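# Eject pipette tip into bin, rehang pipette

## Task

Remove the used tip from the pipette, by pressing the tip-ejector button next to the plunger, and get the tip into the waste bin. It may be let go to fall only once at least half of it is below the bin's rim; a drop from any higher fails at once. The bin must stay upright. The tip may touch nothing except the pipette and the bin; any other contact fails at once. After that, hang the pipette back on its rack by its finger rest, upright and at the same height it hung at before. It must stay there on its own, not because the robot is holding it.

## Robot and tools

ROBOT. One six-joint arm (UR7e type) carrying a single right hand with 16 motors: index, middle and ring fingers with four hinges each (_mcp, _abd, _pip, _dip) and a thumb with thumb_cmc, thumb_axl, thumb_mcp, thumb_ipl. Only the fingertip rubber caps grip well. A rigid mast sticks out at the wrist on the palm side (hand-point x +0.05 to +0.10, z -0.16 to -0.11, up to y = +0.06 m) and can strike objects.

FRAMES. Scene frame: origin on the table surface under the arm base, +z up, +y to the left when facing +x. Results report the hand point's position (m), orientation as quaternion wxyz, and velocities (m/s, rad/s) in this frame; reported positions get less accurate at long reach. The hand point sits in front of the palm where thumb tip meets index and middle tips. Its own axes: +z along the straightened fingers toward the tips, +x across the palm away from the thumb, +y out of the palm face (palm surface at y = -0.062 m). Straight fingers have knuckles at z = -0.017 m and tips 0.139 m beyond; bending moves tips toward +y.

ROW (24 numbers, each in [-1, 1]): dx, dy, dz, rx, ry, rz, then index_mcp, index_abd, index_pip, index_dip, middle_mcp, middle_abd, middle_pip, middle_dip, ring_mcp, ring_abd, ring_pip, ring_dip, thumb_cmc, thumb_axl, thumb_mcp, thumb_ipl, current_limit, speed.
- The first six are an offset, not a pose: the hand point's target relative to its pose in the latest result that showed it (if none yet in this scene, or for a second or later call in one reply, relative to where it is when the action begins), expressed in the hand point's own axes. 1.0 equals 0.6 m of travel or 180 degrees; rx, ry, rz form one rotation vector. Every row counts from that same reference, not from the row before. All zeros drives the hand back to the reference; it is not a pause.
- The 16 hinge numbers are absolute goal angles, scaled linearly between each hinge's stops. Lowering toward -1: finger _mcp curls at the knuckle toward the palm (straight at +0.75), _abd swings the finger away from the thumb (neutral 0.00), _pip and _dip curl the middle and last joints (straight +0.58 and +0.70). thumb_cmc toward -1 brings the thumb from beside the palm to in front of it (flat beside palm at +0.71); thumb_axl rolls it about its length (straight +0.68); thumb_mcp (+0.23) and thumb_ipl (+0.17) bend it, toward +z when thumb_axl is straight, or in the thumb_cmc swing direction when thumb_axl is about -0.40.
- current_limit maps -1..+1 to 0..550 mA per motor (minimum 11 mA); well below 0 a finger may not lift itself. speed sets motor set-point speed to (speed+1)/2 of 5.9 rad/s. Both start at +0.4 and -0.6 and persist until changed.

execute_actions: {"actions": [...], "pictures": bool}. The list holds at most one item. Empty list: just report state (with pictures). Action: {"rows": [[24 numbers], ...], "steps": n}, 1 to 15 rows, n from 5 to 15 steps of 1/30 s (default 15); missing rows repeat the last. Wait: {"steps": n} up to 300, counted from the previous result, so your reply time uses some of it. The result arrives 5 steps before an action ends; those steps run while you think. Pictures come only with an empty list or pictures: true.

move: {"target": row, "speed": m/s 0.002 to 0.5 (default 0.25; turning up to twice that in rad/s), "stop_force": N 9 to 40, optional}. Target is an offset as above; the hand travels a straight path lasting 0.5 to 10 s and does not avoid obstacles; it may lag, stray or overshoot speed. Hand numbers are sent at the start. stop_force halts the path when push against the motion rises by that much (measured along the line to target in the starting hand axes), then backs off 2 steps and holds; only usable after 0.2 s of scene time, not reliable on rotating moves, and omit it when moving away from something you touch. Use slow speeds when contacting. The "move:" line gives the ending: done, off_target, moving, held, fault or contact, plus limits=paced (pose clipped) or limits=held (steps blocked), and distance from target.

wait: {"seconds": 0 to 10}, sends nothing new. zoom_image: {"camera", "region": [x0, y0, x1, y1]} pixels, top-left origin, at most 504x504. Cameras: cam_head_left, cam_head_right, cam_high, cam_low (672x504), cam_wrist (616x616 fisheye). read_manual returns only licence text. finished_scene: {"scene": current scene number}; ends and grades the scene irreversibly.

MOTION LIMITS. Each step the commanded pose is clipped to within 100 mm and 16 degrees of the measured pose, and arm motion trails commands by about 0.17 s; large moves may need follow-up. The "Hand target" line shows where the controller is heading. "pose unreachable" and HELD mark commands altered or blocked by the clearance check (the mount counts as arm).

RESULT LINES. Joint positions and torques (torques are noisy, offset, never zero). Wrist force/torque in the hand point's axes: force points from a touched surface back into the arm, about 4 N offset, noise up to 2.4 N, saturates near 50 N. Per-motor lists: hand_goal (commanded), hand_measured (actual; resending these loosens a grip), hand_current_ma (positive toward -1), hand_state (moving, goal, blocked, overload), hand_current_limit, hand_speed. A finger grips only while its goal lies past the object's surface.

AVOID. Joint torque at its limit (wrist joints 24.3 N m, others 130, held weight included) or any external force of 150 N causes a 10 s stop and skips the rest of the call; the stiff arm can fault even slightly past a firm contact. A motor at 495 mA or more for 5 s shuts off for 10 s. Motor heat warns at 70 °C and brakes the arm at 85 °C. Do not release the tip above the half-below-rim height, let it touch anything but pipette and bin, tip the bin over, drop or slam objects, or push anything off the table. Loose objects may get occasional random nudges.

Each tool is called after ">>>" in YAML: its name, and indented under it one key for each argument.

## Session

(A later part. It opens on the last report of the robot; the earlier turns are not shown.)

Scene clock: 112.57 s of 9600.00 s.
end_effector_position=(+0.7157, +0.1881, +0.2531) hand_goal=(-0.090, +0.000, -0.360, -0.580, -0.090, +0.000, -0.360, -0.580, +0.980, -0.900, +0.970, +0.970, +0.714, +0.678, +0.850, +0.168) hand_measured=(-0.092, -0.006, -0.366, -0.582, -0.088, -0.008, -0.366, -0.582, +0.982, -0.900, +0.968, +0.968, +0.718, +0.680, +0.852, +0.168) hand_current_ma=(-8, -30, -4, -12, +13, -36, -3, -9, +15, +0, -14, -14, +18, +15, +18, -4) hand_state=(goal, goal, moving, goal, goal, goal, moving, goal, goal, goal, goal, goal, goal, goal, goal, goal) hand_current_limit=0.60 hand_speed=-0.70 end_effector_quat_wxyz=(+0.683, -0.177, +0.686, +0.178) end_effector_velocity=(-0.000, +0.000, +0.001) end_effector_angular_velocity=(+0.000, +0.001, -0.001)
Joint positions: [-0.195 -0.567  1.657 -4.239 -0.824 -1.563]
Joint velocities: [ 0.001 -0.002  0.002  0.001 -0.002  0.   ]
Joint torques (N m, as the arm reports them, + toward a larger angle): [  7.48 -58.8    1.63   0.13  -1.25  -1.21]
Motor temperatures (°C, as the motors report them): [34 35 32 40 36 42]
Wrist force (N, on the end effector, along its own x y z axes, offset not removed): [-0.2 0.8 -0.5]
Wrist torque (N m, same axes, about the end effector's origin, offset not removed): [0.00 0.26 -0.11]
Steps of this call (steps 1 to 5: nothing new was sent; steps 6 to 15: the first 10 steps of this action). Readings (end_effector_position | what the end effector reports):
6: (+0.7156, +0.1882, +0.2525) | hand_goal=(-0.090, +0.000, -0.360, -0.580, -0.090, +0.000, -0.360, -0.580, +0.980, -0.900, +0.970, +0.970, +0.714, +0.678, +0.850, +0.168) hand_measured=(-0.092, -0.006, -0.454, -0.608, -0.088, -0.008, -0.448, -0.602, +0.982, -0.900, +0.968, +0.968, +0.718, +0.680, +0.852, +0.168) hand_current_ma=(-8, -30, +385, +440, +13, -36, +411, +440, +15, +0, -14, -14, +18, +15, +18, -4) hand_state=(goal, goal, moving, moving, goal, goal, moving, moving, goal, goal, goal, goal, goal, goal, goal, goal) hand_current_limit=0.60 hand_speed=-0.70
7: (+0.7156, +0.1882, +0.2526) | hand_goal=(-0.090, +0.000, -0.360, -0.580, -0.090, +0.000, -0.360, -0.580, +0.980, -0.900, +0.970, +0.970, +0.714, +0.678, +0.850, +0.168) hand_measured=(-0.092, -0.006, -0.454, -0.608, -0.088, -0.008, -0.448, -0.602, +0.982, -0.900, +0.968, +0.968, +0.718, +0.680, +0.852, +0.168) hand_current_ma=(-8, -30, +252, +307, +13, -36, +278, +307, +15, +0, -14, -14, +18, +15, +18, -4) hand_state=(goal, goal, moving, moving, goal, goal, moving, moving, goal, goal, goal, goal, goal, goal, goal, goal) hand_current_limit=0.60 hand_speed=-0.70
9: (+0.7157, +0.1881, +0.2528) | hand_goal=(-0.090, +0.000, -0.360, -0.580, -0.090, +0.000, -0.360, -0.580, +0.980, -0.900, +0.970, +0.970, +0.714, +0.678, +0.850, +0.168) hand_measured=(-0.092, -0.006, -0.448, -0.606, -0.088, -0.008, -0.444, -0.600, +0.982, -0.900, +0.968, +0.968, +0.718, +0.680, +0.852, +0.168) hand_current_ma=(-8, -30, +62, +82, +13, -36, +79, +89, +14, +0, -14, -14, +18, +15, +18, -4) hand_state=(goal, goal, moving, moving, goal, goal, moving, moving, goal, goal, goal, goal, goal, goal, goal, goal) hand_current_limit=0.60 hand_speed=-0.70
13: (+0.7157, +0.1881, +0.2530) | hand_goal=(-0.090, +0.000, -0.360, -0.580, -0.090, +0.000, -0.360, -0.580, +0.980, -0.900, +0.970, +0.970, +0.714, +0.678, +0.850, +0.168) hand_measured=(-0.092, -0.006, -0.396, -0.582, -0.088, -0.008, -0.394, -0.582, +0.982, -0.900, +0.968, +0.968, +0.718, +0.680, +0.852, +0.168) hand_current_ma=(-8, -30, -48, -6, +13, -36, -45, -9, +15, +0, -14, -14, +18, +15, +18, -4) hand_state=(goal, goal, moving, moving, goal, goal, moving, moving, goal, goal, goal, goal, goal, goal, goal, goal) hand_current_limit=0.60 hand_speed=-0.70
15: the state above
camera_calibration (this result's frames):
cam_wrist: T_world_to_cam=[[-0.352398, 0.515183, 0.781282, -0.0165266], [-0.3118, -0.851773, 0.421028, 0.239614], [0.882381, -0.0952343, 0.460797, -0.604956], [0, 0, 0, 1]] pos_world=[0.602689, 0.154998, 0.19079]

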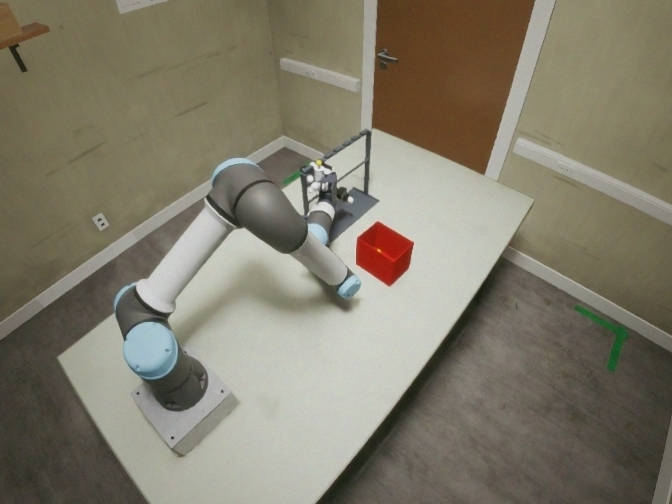

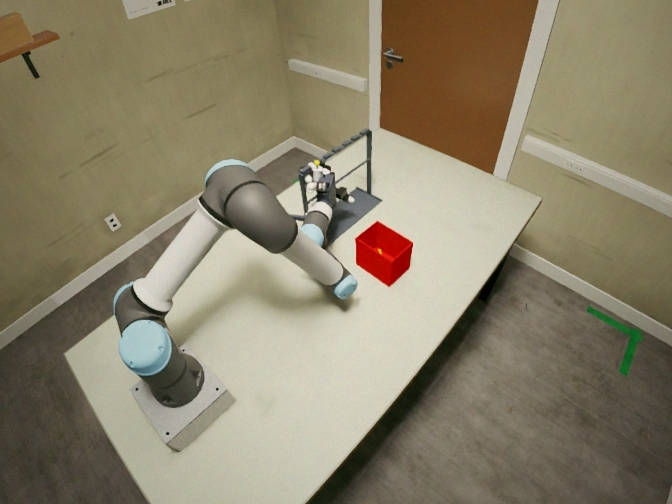

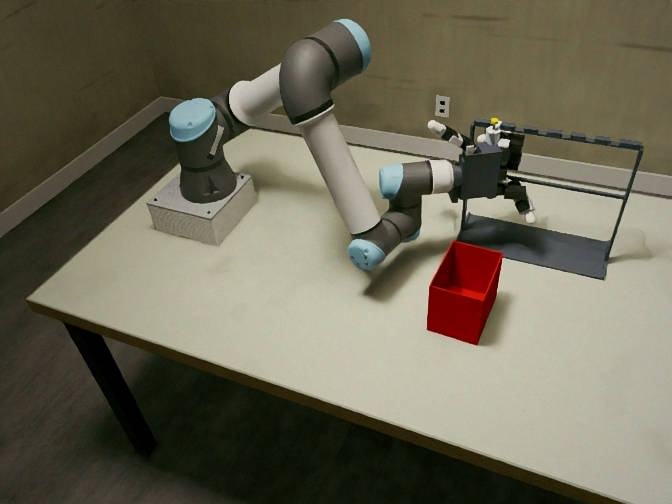

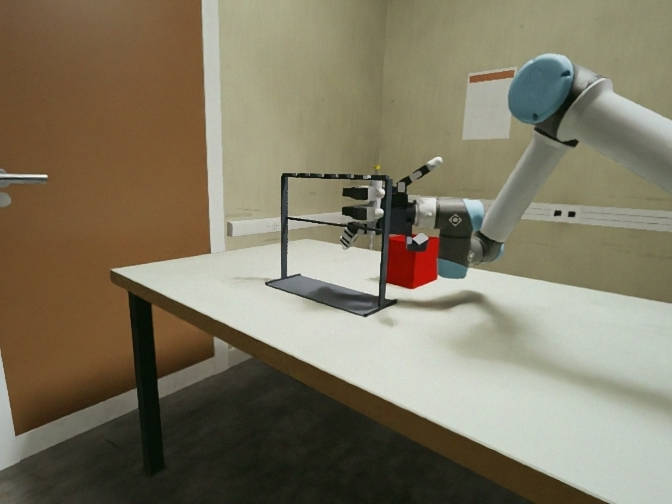

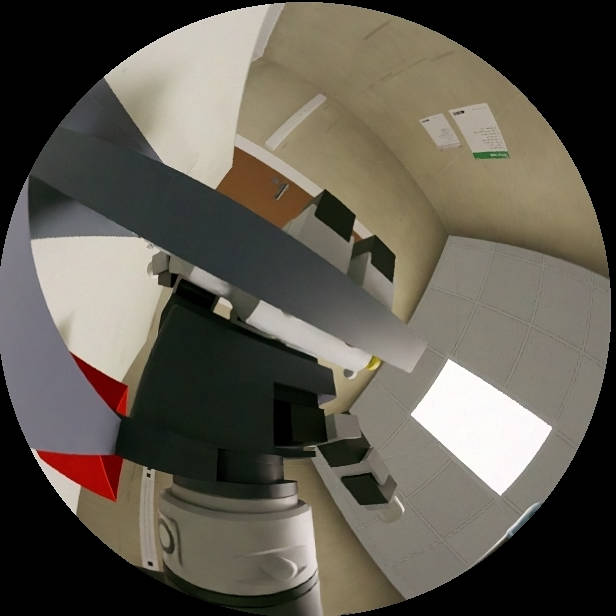

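>>> execute_actions:
  actions:
    - {"rows": [[0, 0, 0, 0, 0, 0, -0.09, 0, -0.051, -0.90, -0.09, 0, -0.051, -0.90, 0.98, -0.9, 0.97, 0.97, 0.714, 0.678, 0.85, 0.168, 0.6, -0.5],[0, 0, 0, 0, 0, 0, -0.09, 0, -0.051, -0.90, -0.09, 0, -0.051, -0.90, 0.98, -0.9, 0.97, 0.97, 0.714, 0.678, 0.85, 0.168, 0.6, -0.5],[0, 0, 0, 0, 0, 0, -0.09, 0, -0.051, -0.90, -0.09, 0, -0.051, -0.90, 0.98, -0.9, 0.97, 0.97, 0.714, 0.678, 0.85, 0.168, 0.6, -0.5],[0, 0, 0, 0, 0, 0, -0.09, 0, -0.051, -0.90, -0.09, 0, -0.051, -0.90, 0.98, -0.9, 0.97, 0.97, 0.714, 0.678, 0.85, 0.168, 0.6, -0.5],[0, 0, 0, 0, 0, 0, -0.09, 0, -0.051, -0.90, -0.09, 0, -0.051, -0.90, 0.98, -0.9, 0.97, 0.97, 0.714, 0.678, 0.85, 0.168, 0.6, -0.5],[0, 0, 0, 0, 0, 0, -0.09, 0, -0.051, -0.90, -0.09, 0, -0.051, -0.90, 0.98, -0.9, 0.97, 0.97, 0.714, 0.678, 0.85, 0.168, 0.6, -0.5],[0, 0, 0, 0, 0, 0, -0.09, 0, -0.051, -0.90, -0.09, 0, -0.051, -0.90, 0.98, -0.9, 0.97, 0.97, 0.714, 0.678, 0.85, 0.168, 0.6, -0.5],[0, 0, 0, 0, 0, 0, -0.09, 0, -0.051, -0.90, -0.09, 0, -0.051, -0.90, 0.98, -0.9, 0.97, 0.97, 0.714, 0.678, 0.85, 0.168, 0.6, -0.5],[0, 0, 0, 0, 0, 0, 0.137, 0, -0.051, -0.92, 0.137, 0, -0.051, -0.92, 0.98, -0.9, 0.97, 0.97, 0.714, 0.678, 0.85, 0.168, 0.6, -0.5]], "steps": 15}

>>> execute_actions:
  actions:
    - {"rows": [[0, 0, 0, 0, 0, 0, 0.342, 0, -0.051, -0.754, 0.342, 0, -0.051, -0.754, 0.98, -0.9, 0.97, 0.97, 0.714, 0.678, 0.85, 0.168, 0.6, -0.5]], "steps": 12}
  pictures: true

>>> zoom_image:
  camera: "cam_low"
  region: [320, 160, 400, 260]

Scene clock: 115.10 s of 9600.00 s.
end_effector_position=(+0.7156, +0.1882, +0.2532) hand_goal=(+0.138, +0.000, -0.050, -0.920, +0.138, +0.000, -0.050, -0.920, +0.980, -0.900, +0.970, +0.970, +0.714, +0.678, +0.850, +0.168) hand_measured=(-0.090, -0.006, -0.068, -0.880, -0.086, -0.008, -0.068, -0.878, +0.982, -0.900, +0.968, +0.968, +0.718, +0.680, +0.852, +0.168) hand_current_ma=(-137, -30, +18, +22, -122, -36, +19, +23, +14, +0, -14, -14, +18, +15, +18, -4) hand_state=(moving, goal, moving, moving, moving, goal, moving, moving, goal, goal, goal, goal, goal, goal, goal, goal) hand_current_limit=0.60 hand_speed=-0.50 end_effector_quat_wxyz=(+0.683, -0.177, +0.686, +0.178) end_effector_velocity=(+0.000, -0.000, -0.000) end_effector_angular_velocity=(+0.000, +0.001, +0.000)
Joint positions: [-0.195 -0.567  1.657 -4.239 -0.824 -1.563]
Joint velocities: [-0.     0.001 -0.     0.     0.     0.   ]
Joint torques (N m, as the arm reports them, + toward a larger angle): [  3.75 -41.32 -11.11  -1.28   1.35  -0.92]
Motor temperatures (°C, as the motors report them): [34 35 32 40 36 42]
Wrist force (N, on the end effector, along its own x y z axes, offset not removed): [-1.2 0.2 -0.9]
Wrist torque (N m, same axes, about the end effector's origin, offset not removed): [0.01 -0.14 -0.53]
Off your previous action's commanded pose: 0.000 m, 0 deg at its last step (step 5 of this call).
Steps of this call (steps 1 to 5: the last 5 steps of your previous action; steps 6 to 66: nothing new was sent; steps 67 to 76: the first 10 steps of this action). Readings (end_effector_position | what the end effector reports):
67: (+0.7156, +0.1882, +0.2532) | hand_goal=(-0.090, +0.000, -0.050, -0.900, -0.090, +0.000, -0.050, -0.900, +0.980, -0.900, +0.970, +0.970, +0.714, +0.678, +0.850, +0.168) hand_measured=(-0.092, -0.006, -0.364, -0.582, -0.088, -0.008, -0.364, -0.582, +0.982, -0.900, +0.968, +0.968, +0.718, +0.680, +0.852, +0.168) hand_current_ma=(-8, -30, -16, -12, +13, -36, -15, -9, +15, +0, -14, -14, +18, +15, +18, -4) hand_state=(goal, goal, moving, moving, goal, goal, moving, moving, goal, goal, goal, goal, goal, goal, goal, goal) hand_current_limit=0.60 hand_speed=-0.50
68: (+0.7156, +0.1882, +0.2532) | hand_goal=(-0.090, +0.000, -0.050, -0.900, -0.090, +0.000, -0.050, -0.900, +0.980, -0.900, +0.970, +0.970, +0.714, +0.678, +0.850, +0.168) hand_measured=(-0.092, -0.006, -0.360, -0.584, -0.088, -0.008, -0.360, -0.584, +0.982, -0.900, +0.968, +0.968, +0.718, +0.680, +0.852, +0.168) hand_current_ma=(-8, -30, -131, +111, +11, -36, -127, +113, +15, +0, -14, -14, +18, +15, +18, -4) hand_state=(goal, goal, moving, moving, goal, goal, moving, moving, goal, goal, goal, goal, goal, goal, goal, goal) hand_current_limit=0.60 hand_speed=-0.50
70: (+0.7156, +0.1882, +0.2532) | hand_goal=(-0.090, +0.000, -0.050, -0.900, -0.090, +0.000, -0.050, -0.900, +0.980, -0.900, +0.970, +0.970, +0.714, +0.678, +0.850, +0.168) hand_measured=(-0.092, -0.006, -0.300, -0.642, -0.088, -0.008, -0.300, -0.642, +0.982, -0.900, +0.968, +0.968, +0.718, +0.680, +0.852, +0.168) hand_current_ma=(-8, -30, -86, +78, +12, -36, -81, +80, +15, +0, -14, -14, +18, +15, +18, -4) hand_state=(goal, goal, moving, moving, goal, goal, moving, moving, goal, goal, goal, goal, goal, goal, goal, goal) hand_current_limit=0.60 hand_speed=-0.50
74: (+0.7156, +0.1882, +0.2532) | hand_goal=(-0.090, +0.000, -0.050, -0.900, -0.090, +0.000, -0.050, -0.900, +0.980, -0.900, +0.970, +0.970, +0.714, +0.678, +0.850, +0.168) hand_measured=(-0.092, -0.006, -0.138, -0.802, -0.088, -0.008, -0.136, -0.802, +0.982, -0.900, +0.968, +0.968, +0.718, +0.680, +0.852, +0.168) hand_current_ma=(-8, -30, -78, +71, +12, -36, -74, +73, +15, +0, -14, -14, +18, +15, +18, -4) hand_state=(goal, goal, moving, moving, goal, goal, moving, moving, goal, goal, goal, goal, goal, goal, goal, goal) hand_current_limit=0.60 hand_speed=-0.50
76: the state above

Scene clock: 115.50 s of 9600.00 s.
end_effector_position=(+0.7156, +0.1882, +0.2531) hand_goal=(+0.342, +0.000, -0.050, -0.754, +0.342, +0.000, -0.050, -0.754, +0.980, -0.900, +0.970, +0.970, +0.714, +0.678, +0.850, +0.168) hand_measured=(+0.308, -0.006, -0.052, -0.764, +0.310, -0.008, -0.052, -0.764, +0.982, -0.900, +0.968, +0.968, +0.718, +0.680, +0.852, +0.168) hand_current_ma=(+11, -30, -14, +7, +14, -36, -13, +7, +14, +0, -14, -14, +18, +15, +18, -4) hand_state=(moving, goal, goal, moving, moving, goal, goal, moving, goal, goal, goal, goal, goal, goal, goal, goal) hand_current_limit=0.60 hand_speed=-0.50 end_effector_quat_wxyz=(+0.683, -0.177, +0.686, +0.178) end_effector_velocity=(-0.000, -0.000, +0.000) end_effector_angular_velocity=(-0.000, -0.001, -0.000)
Joint positions: [-0.195 -0.567  1.657 -4.239 -0.824 -1.563]
Joint velocities: [-0.     0.    -0.    -0.001  0.     0.   ]
Joint torques (N m, as the arm reports them, + toward a larger angle): [  3.71 -41.58 -17.17  -2.76   1.29  -1.13]
Motor temperatures (°C, as the motors report them): [34 35 32 40 36 42]
Wrist force (N, on the end effector, along its own x y z axes, offset not removed): [-4.7 0.4 3.3]
Wrist torque (N m, same axes, about the end effector's origin, offset not removed): [-0.18 0.66 -0.68]
Off your previous action's commanded pose: 0.000 m, 0 deg at its last step (step 5 of this call).
Steps of this call (steps 1 to 5: the last 5 steps of your previous action; steps 6 to 12: the first 7 steps of this action, its rows measured from where the robot was after step 5). Readings (end_effector_position | what the end effector reports):
5: (+0.7156, +0.1882, +0.2531) | hand_goal=(+0.138, +0.000, -0.050, -0.920, +0.138, +0.000, -0.050, -0.920, +0.980, -0.900, +0.970, +0.970, +0.714, +0.678, +0.850, +0.168) hand_measured=(+0.080, -0.006, -0.054, -0.918, +0.082, -0.008, -0.054, -0.916, +0.982, -0.900, +0.968, +0.968, +0.718, +0.680, +0.852, +0.168) hand_current_ma=(-68, -30, -16, +15, -56, -36, -15, +15, +15, +0, -14, -14, +18, +15, +18, -4) hand_state=(moving, goal, goal, goal, moving, goal, goal, goal, goal, goal, goal, goal, goal, goal, goal, goal) hand_current_limit=0.60 hand_speed=-0.50
6: (+0.7156, +0.1882, +0.2531) | hand_goal=(+0.342, +0.000, -0.050, -0.754, +0.342, +0.000, -0.050, -0.754, +0.980, -0.900, +0.970, +0.970, +0.714, +0.678, +0.850, +0.168) hand_measured=(+0.116, -0.006, -0.054, -0.918, +0.118, -0.008, -0.052, -0.916, +0.982, -0.900, +0.968, +0.968, +0.718, +0.680, +0.852, +0.168) hand_current_ma=(+44, -30, -14, +15, +44, -36, -13, +15, +15, +0, -14, -14, +18, +15, +18, -4) hand_state=(moving, goal, goal, moving, moving, goal, goal, moving, goal, goal, goal, goal, goal, goal, goal, goal) hand_current_limit=0.60 hand_speed=-0.50
7: (+0.7156, +0.1882, +0.2531) | hand_goal=(+0.342, +0.000, -0.050, -0.754, +0.342, +0.000, -0.050, -0.754, +0.980, -0.900, +0.970, +0.970, +0.714, +0.678, +0.850, +0.168) hand_measured=(+0.132, -0.006, -0.052, -0.914, +0.134, -0.008, -0.052, -0.914, +0.982, -0.900, +0.968, +0.968, +0.718, +0.680, +0.852, +0.168) hand_current_ma=(-113, -30, -15, -110, -108, -36, -14, -111, +14, +0, -14, -14, +18, +15, +18, -4) hand_state=(moving, goal, goal, moving, moving, goal, goal, moving, goal, goal, goal, goal, goal, goal, goal, goal) hand_current_limit=0.60 hand_speed=-0.50
9: (+0.7156, +0.1882, +0.2531) | hand_goal=(+0.342, +0.000, -0.050, -0.754, +0.342, +0.000, -0.050, -0.754, +0.980, -0.900, +0.970, +0.970, +0.714, +0.678, +0.850, +0.168) hand_measured=(+0.194, -0.006, -0.052, -0.858, +0.196, -0.008, -0.052, -0.858, +0.982, -0.900, +0.968, +0.968, +0.718, +0.680, +0.852, +0.168) hand_current_ma=(-87, -30, -15, -78, -76, -36, -14, -80, +14, +0, -14, -14, +18, +15, +18, -4) hand_state=(moving, goal, goal, moving, moving, goal, goal, moving, goal, goal, goal, goal, goal, goal, goal, goal) hand_current_limit=0.60 hand_speed=-0.50
12: the state above
camera_calibration (this result's frames):
cam_wrist: T_world_to_cam=[[-0.352283, 0.515149, 0.781357, -0.0166168], [-0.311722, -0.851793, 0.421044, 0.239566], [0.882454, -0.0952394, 0.460656, -0.604935], [0, 0, 0, 1]] pos_world=[0.602651, 0.155007, 0.190782]

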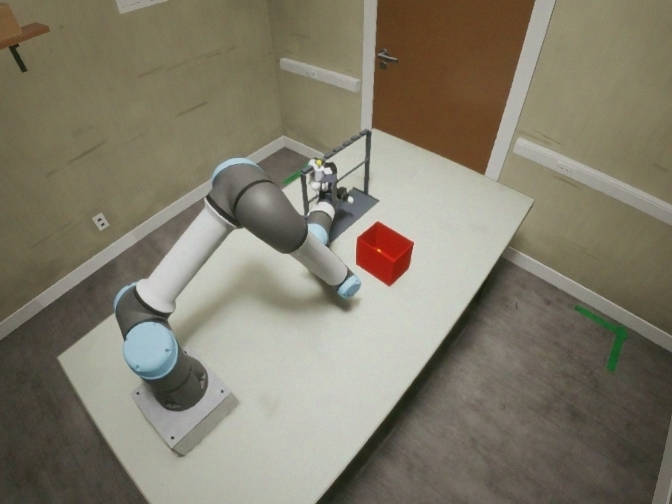

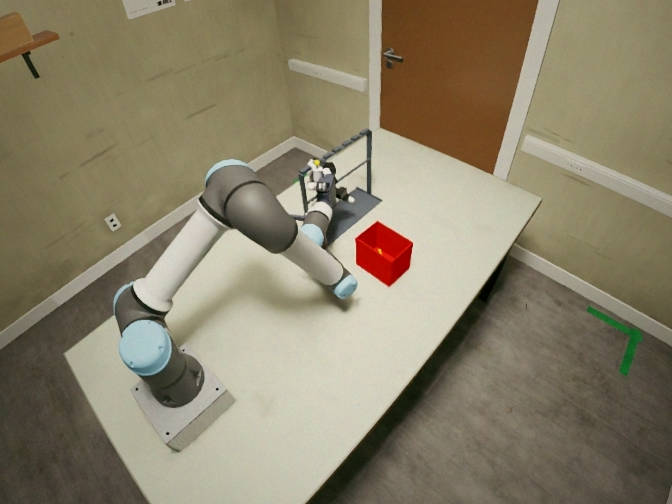

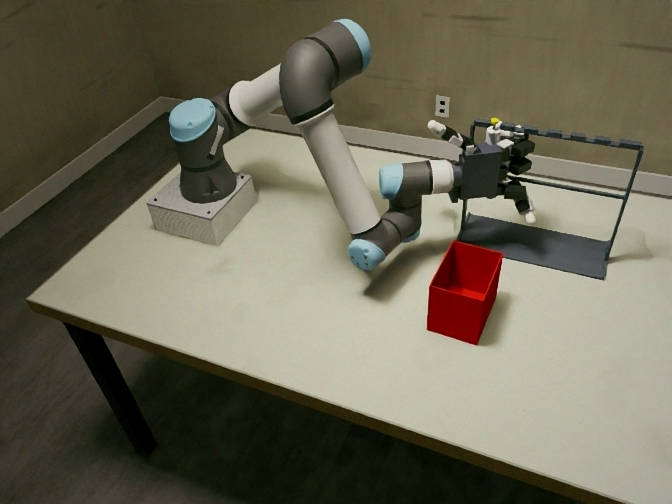

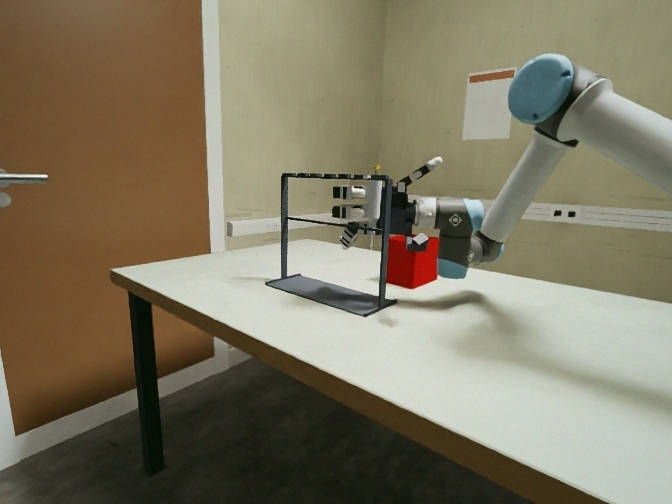

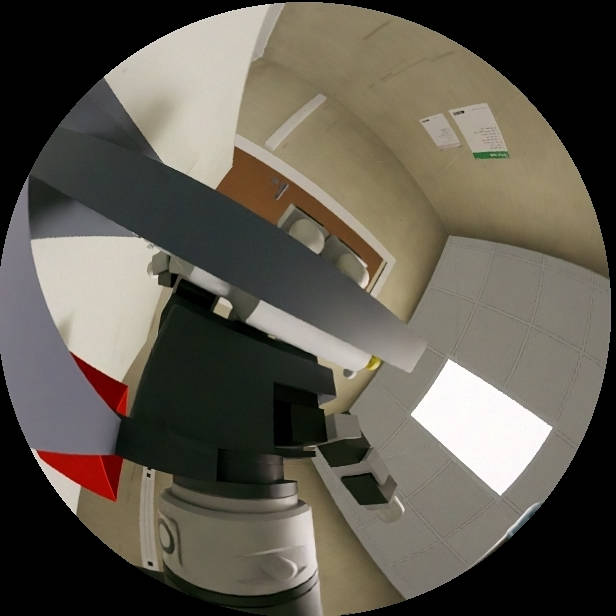

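Region (320, 160, 400, 260) of cam_low's 672x504 image, scaled by 5.040, with more detail than that image has; it fills the left 403 columns of this view, and the rest is white.

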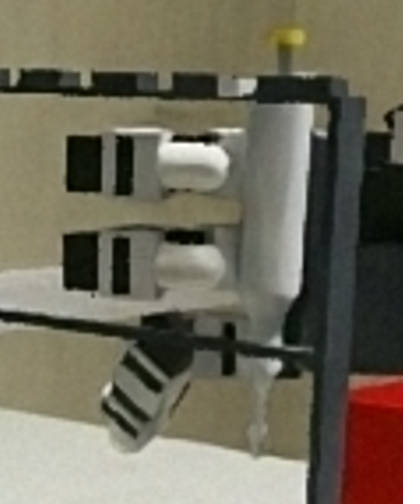

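>>> execute_actions:
  actions:
    - {"rows": [[0, 0, 0, 0, 0, 0, 0.80, 0, 0.58, 0.70, 0.80, 0, 0.58, 0.70, 0.98, -0.9, 0.97, 0.97, 0.714, 0.678, 0.85, 0.168, 0.6, 0.0]], "steps": 15}

>>> move:
  target: [0, -0.13, -0.075, 0, 0, 0, 0.80, 0, 0.58, 0.70, 0.80, 0, 0.58, 0.70, 0.98, -0.9, 0.97, 0.97, 0.714, 0.678, 0.85, 0.168, 0.6, 0.0]
  speed: 0.08

>>> zoom_image:
  camera: "cam_low"
  region: [320, 150, 420, 270]

>>> zoom_image:
  camera: "cam_high"
  region: [420, 100, 560, 350]

Scene clock: 116.30 s of 9600.00 s.
end_effector_position=(+0.7156, +0.1882, +0.2531) hand_goal=(+0.800, +0.000, +0.580, +0.700, +0.800, +0.000, +0.580, +0.700, +0.980, -0.900, +0.970, +0.970, +0.714, +0.678, +0.850, +0.168) hand_measured=(+0.650, -0.006, +0.282, -0.416, +0.658, -0.008, +0.286, -0.418, +0.982, -0.900, +0.968, +0.968, +0.718, +0.680, +0.852, +0.168) hand_current_ma=(-81, -30, -86, -84, -74, -36, -84, -85, +14, +0, -14, -14, +18, +15, +18, -4) hand_state=(moving, goal, moving, moving, moving, goal, moving, moving, goal, goal, goal, goal, goal, goal, goal, goal) hand_current_limit=0.60 hand_speed=0.00 end_effector_quat_wxyz=(+0.683, -0.177, +0.686, +0.178) end_effector_velocity=(-0.000, +0.000, +0.000) end_effector_angular_velocity=(-0.000, -0.001, +0.001)
Joint positions: [-0.195 -0.567  1.657 -4.239 -0.824 -1.563]
Joint velocities: [ 0.    -0.    -0.    -0.     0.001 -0.   ]
Joint torques (N m, as the arm reports them, + toward a larger angle): [  3.85 -44.19 -16.98  -2.74   1.25  -1.03]
Motor temperatures (°C, as the motors report them): [34 35 32 40 36 42]
Wrist force (N, on the end effector, along its own x y z axes, offset not removed): [-2.0 -0.5 -0.8]
Wrist torque (N m, same axes, about the end effector's origin, offset not removed): [-0.04 0.21 -0.31]
Off your previous action's commanded pose: 0.000 m, 0 deg at its last step (step 5 of this call).
Steps of this call (steps 1 to 5: the last 5 steps of your previous action; steps 6 to 14: nothing new was sent; steps 15 to 24: the first 10 steps of this action). Readings (end_effector_position | what the end effector reports):
15: (+0.7156, +0.1882, +0.2531) | hand_goal=(+0.800, +0.000, +0.580, +0.700, +0.800, +0.000, +0.580, +0.700, +0.980, -0.900, +0.970, +0.970, +0.714, +0.678, +0.850, +0.168) hand_measured=(+0.340, -0.006, -0.052, -0.756, +0.340, -0.008, -0.052, -0.758, +0.982, -0.900, +0.968, +0.968, +0.718, +0.680, +0.852, +0.168) hand_current_ma=(-14, -30, -14, -15, -13, -36, -14, -15, +14, +0, -14, -14, +18, +15, +18, -4) hand_state=(moving, goal, moving, moving, moving, goal, moving, moving, goal, goal, goal, goal, goal, goal, goal, goal) hand_current_limit=0.60 hand_speed=0.00
16: (+0.7156, +0.1882, +0.2531) | hand_goal=(+0.800, +0.000, +0.580, +0.700, +0.800, +0.000, +0.580, +0.700, +0.980, -0.900, +0.970, +0.970, +0.714, +0.678, +0.850, +0.168) hand_measured=(+0.344, -0.006, -0.048, -0.752, +0.344, -0.008, -0.048, -0.752, +0.982, -0.900, +0.968, +0.968, +0.718, +0.680, +0.852, +0.168) hand_current_ma=(-288, -30, -257, -229, -271, -36, -251, -231, +14, +0, -14, -14, +18, +15, +18, -4) hand_state=(moving, goal, moving, moving, moving, goal, moving, moving, goal, goal, goal, goal, goal, goal, goal, goal) hand_current_limit=0.60 hand_speed=0.00
18: (+0.7156, +0.1882, +0.2531) | hand_goal=(+0.800, +0.000, +0.580, +0.700, +0.800, +0.000, +0.580, +0.700, +0.980, -0.900, +0.970, +0.970, +0.714, +0.678, +0.850, +0.168) hand_measured=(+0.414, -0.006, +0.028, -0.674, +0.416, -0.008, +0.030, -0.674, +0.982, -0.900, +0.968, +0.968, +0.718, +0.680, +0.852, +0.168) hand_current_ma=(-155, -30, -155, -150, -152, -36, -154, -151, +14, +0, -14, -14, +18, +15, +18, -4) hand_state=(moving, goal, moving, moving, moving, goal, moving, moving, goal, goal, goal, goal, goal, goal, goal, goal) hand_current_limit=0.60 hand_speed=0.00
22: (+0.7156, +0.1882, +0.2531) | hand_goal=(+0.800, +0.000, +0.580, +0.700, +0.800, +0.000, +0.580, +0.700, +0.980, -0.900, +0.970, +0.970, +0.714, +0.678, +0.850, +0.168) hand_measured=(+0.570, -0.006, +0.198, -0.502, +0.576, -0.008, +0.200, -0.504, +0.982, -0.900, +0.968, +0.968, +0.718, +0.680, +0.852, +0.168) hand_current_ma=(-85, -30, -94, -94, -82, -36, -92, -95, +14, +0, -14, -14, +18, +15, +18, -4) hand_state=(moving, goal, moving, moving, moving, goal, moving, moving, goal, goal, goal, goal, goal, goal, goal, goal) hand_current_limit=0.60 hand_speed=0.00
24: the state above

Scene clock: 118.93 s of 9600.00 s.
end_effector_position=(+0.7142, +0.0983, +0.2532) hand_goal=(+0.800, +0.000, +0.580, +0.700, +0.800, +0.000, +0.580, +0.700, +0.980, -0.900, +0.970, +0.970, +0.714, +0.678, +0.850, +0.168) hand_measured=(+0.798, -0.006, +0.576, +0.698, +0.798, -0.008, +0.578, +0.696, +0.982, -0.900, +0.968, +0.968, +0.718, +0.680, +0.852, +0.168) hand_current_ma=(-12, -30, -16, -15, -11, -36, -15, -15, +12, +0, -14, -14, +17, +14, +18, -4) hand_state=(goal, goal, goal, goal, goal, goal, goal, goal, goal, goal, goal, goal, goal, goal, goal, goal) hand_current_limit=0.60 hand_speed=0.00 end_effector_quat_wxyz=(+0.683, -0.177, +0.686, +0.178) end_effector_velocity=(+0.000, -0.001, +0.000) end_effector_angular_velocity=(+0.000, +0.000, +0.000)
Joint positions: [-0.354 -0.56   1.638 -4.229 -0.665 -1.561]
Joint velocities: [-0.002  0.    -0.001  0.001  0.002  0.   ]
Joint torques (N m, as the arm reports them, + toward a larger angle): [-12.62 -39.9  -18.63   0.37   1.56   1.37]
Motor temperatures (°C, as the motors report them): [34 36 32 40 36 42]
Wrist force (N, on the end effector, along its own x y z axes, offset not removed): [1.2 -1.1 3.9]
Wrist torque (N m, same axes, about the end effector's origin, offset not removed): [-0.22 -0.20 -0.09]
Hand target: +0.714, +0.098, +0.253; +0.683, -0.177, +0.686, +0.178
Off your previous action's commanded pose: 0.000 m, 0 deg at its last step (step 5 of this call).
Off the commanded pose: 0.000 m, 0 deg.
Kept back: nothing.
move: done
camera_calibration (this result's frames):
cam_wrist: T_world_to_cam=[[-0.352357, 0.514904, 0.781485, 0.0291022], [-0.311775, -0.851924, 0.42074, 0.162649], [0.882406, -0.095397, 0.460716, -0.612216], [0, 0, 0, 1]] pos_world=[0.601187, 0.0651761, 0.190881]

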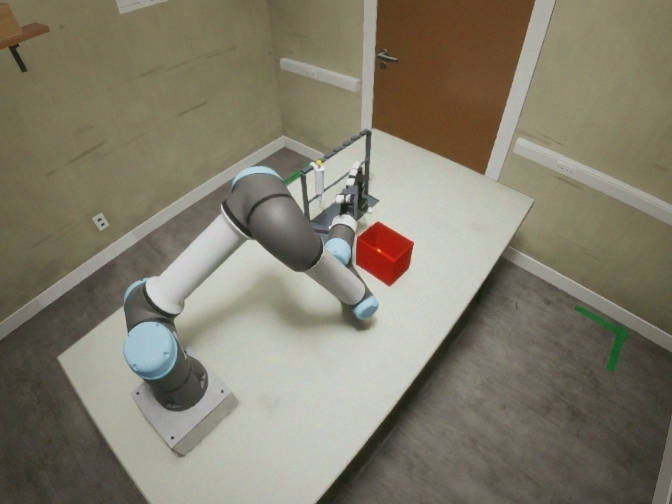

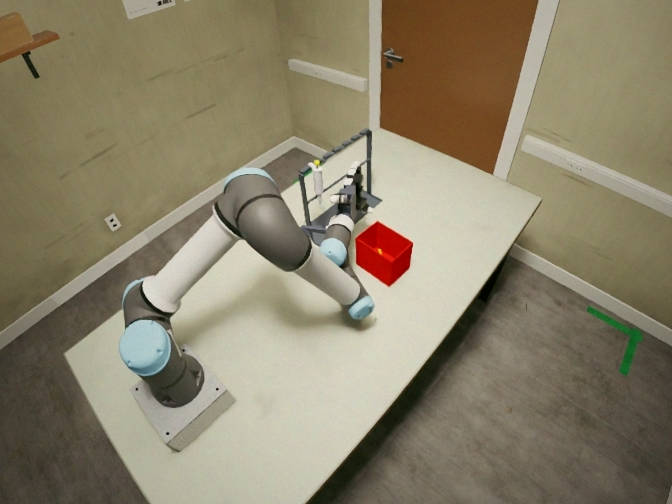

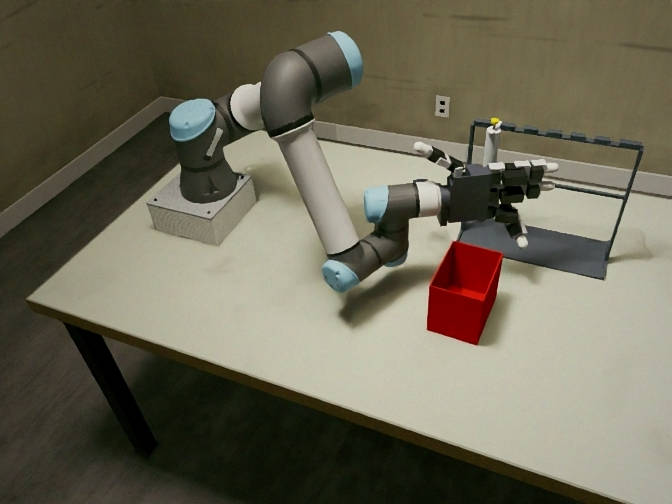

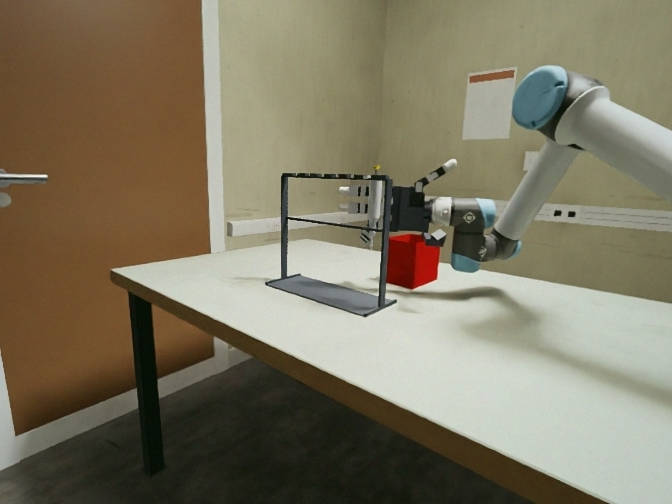

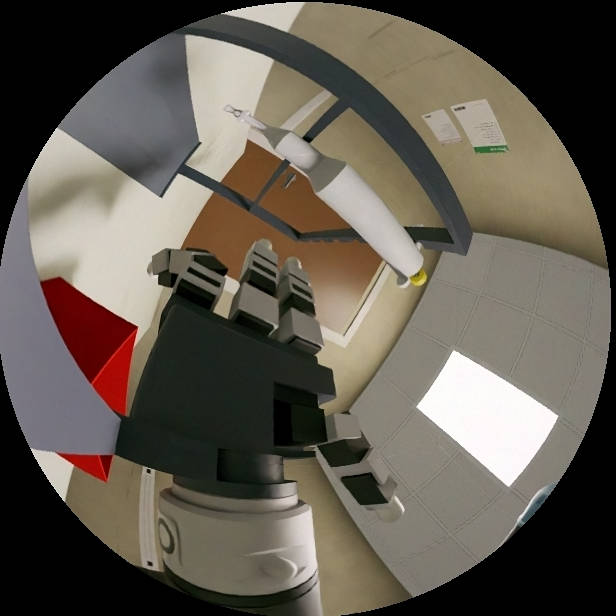

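Region (320, 150, 420, 270) of cam_low's 672x504 image, scaled by 4.200, with more detail than that image has.

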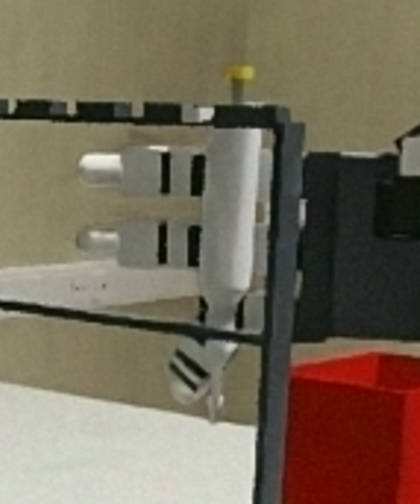

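Region (420, 100, 560, 350) of cam_high's 672x504 image, scaled by 2.016, with more detail than that image has; it fills the left 282 columns of this view, and the rest is white.

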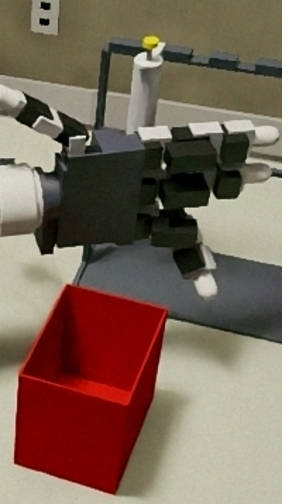

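The pipette is hanging upright on the rack and the hand is clear.

>>> finished_scene:
  scene: 1

The scene is finished: the task was done.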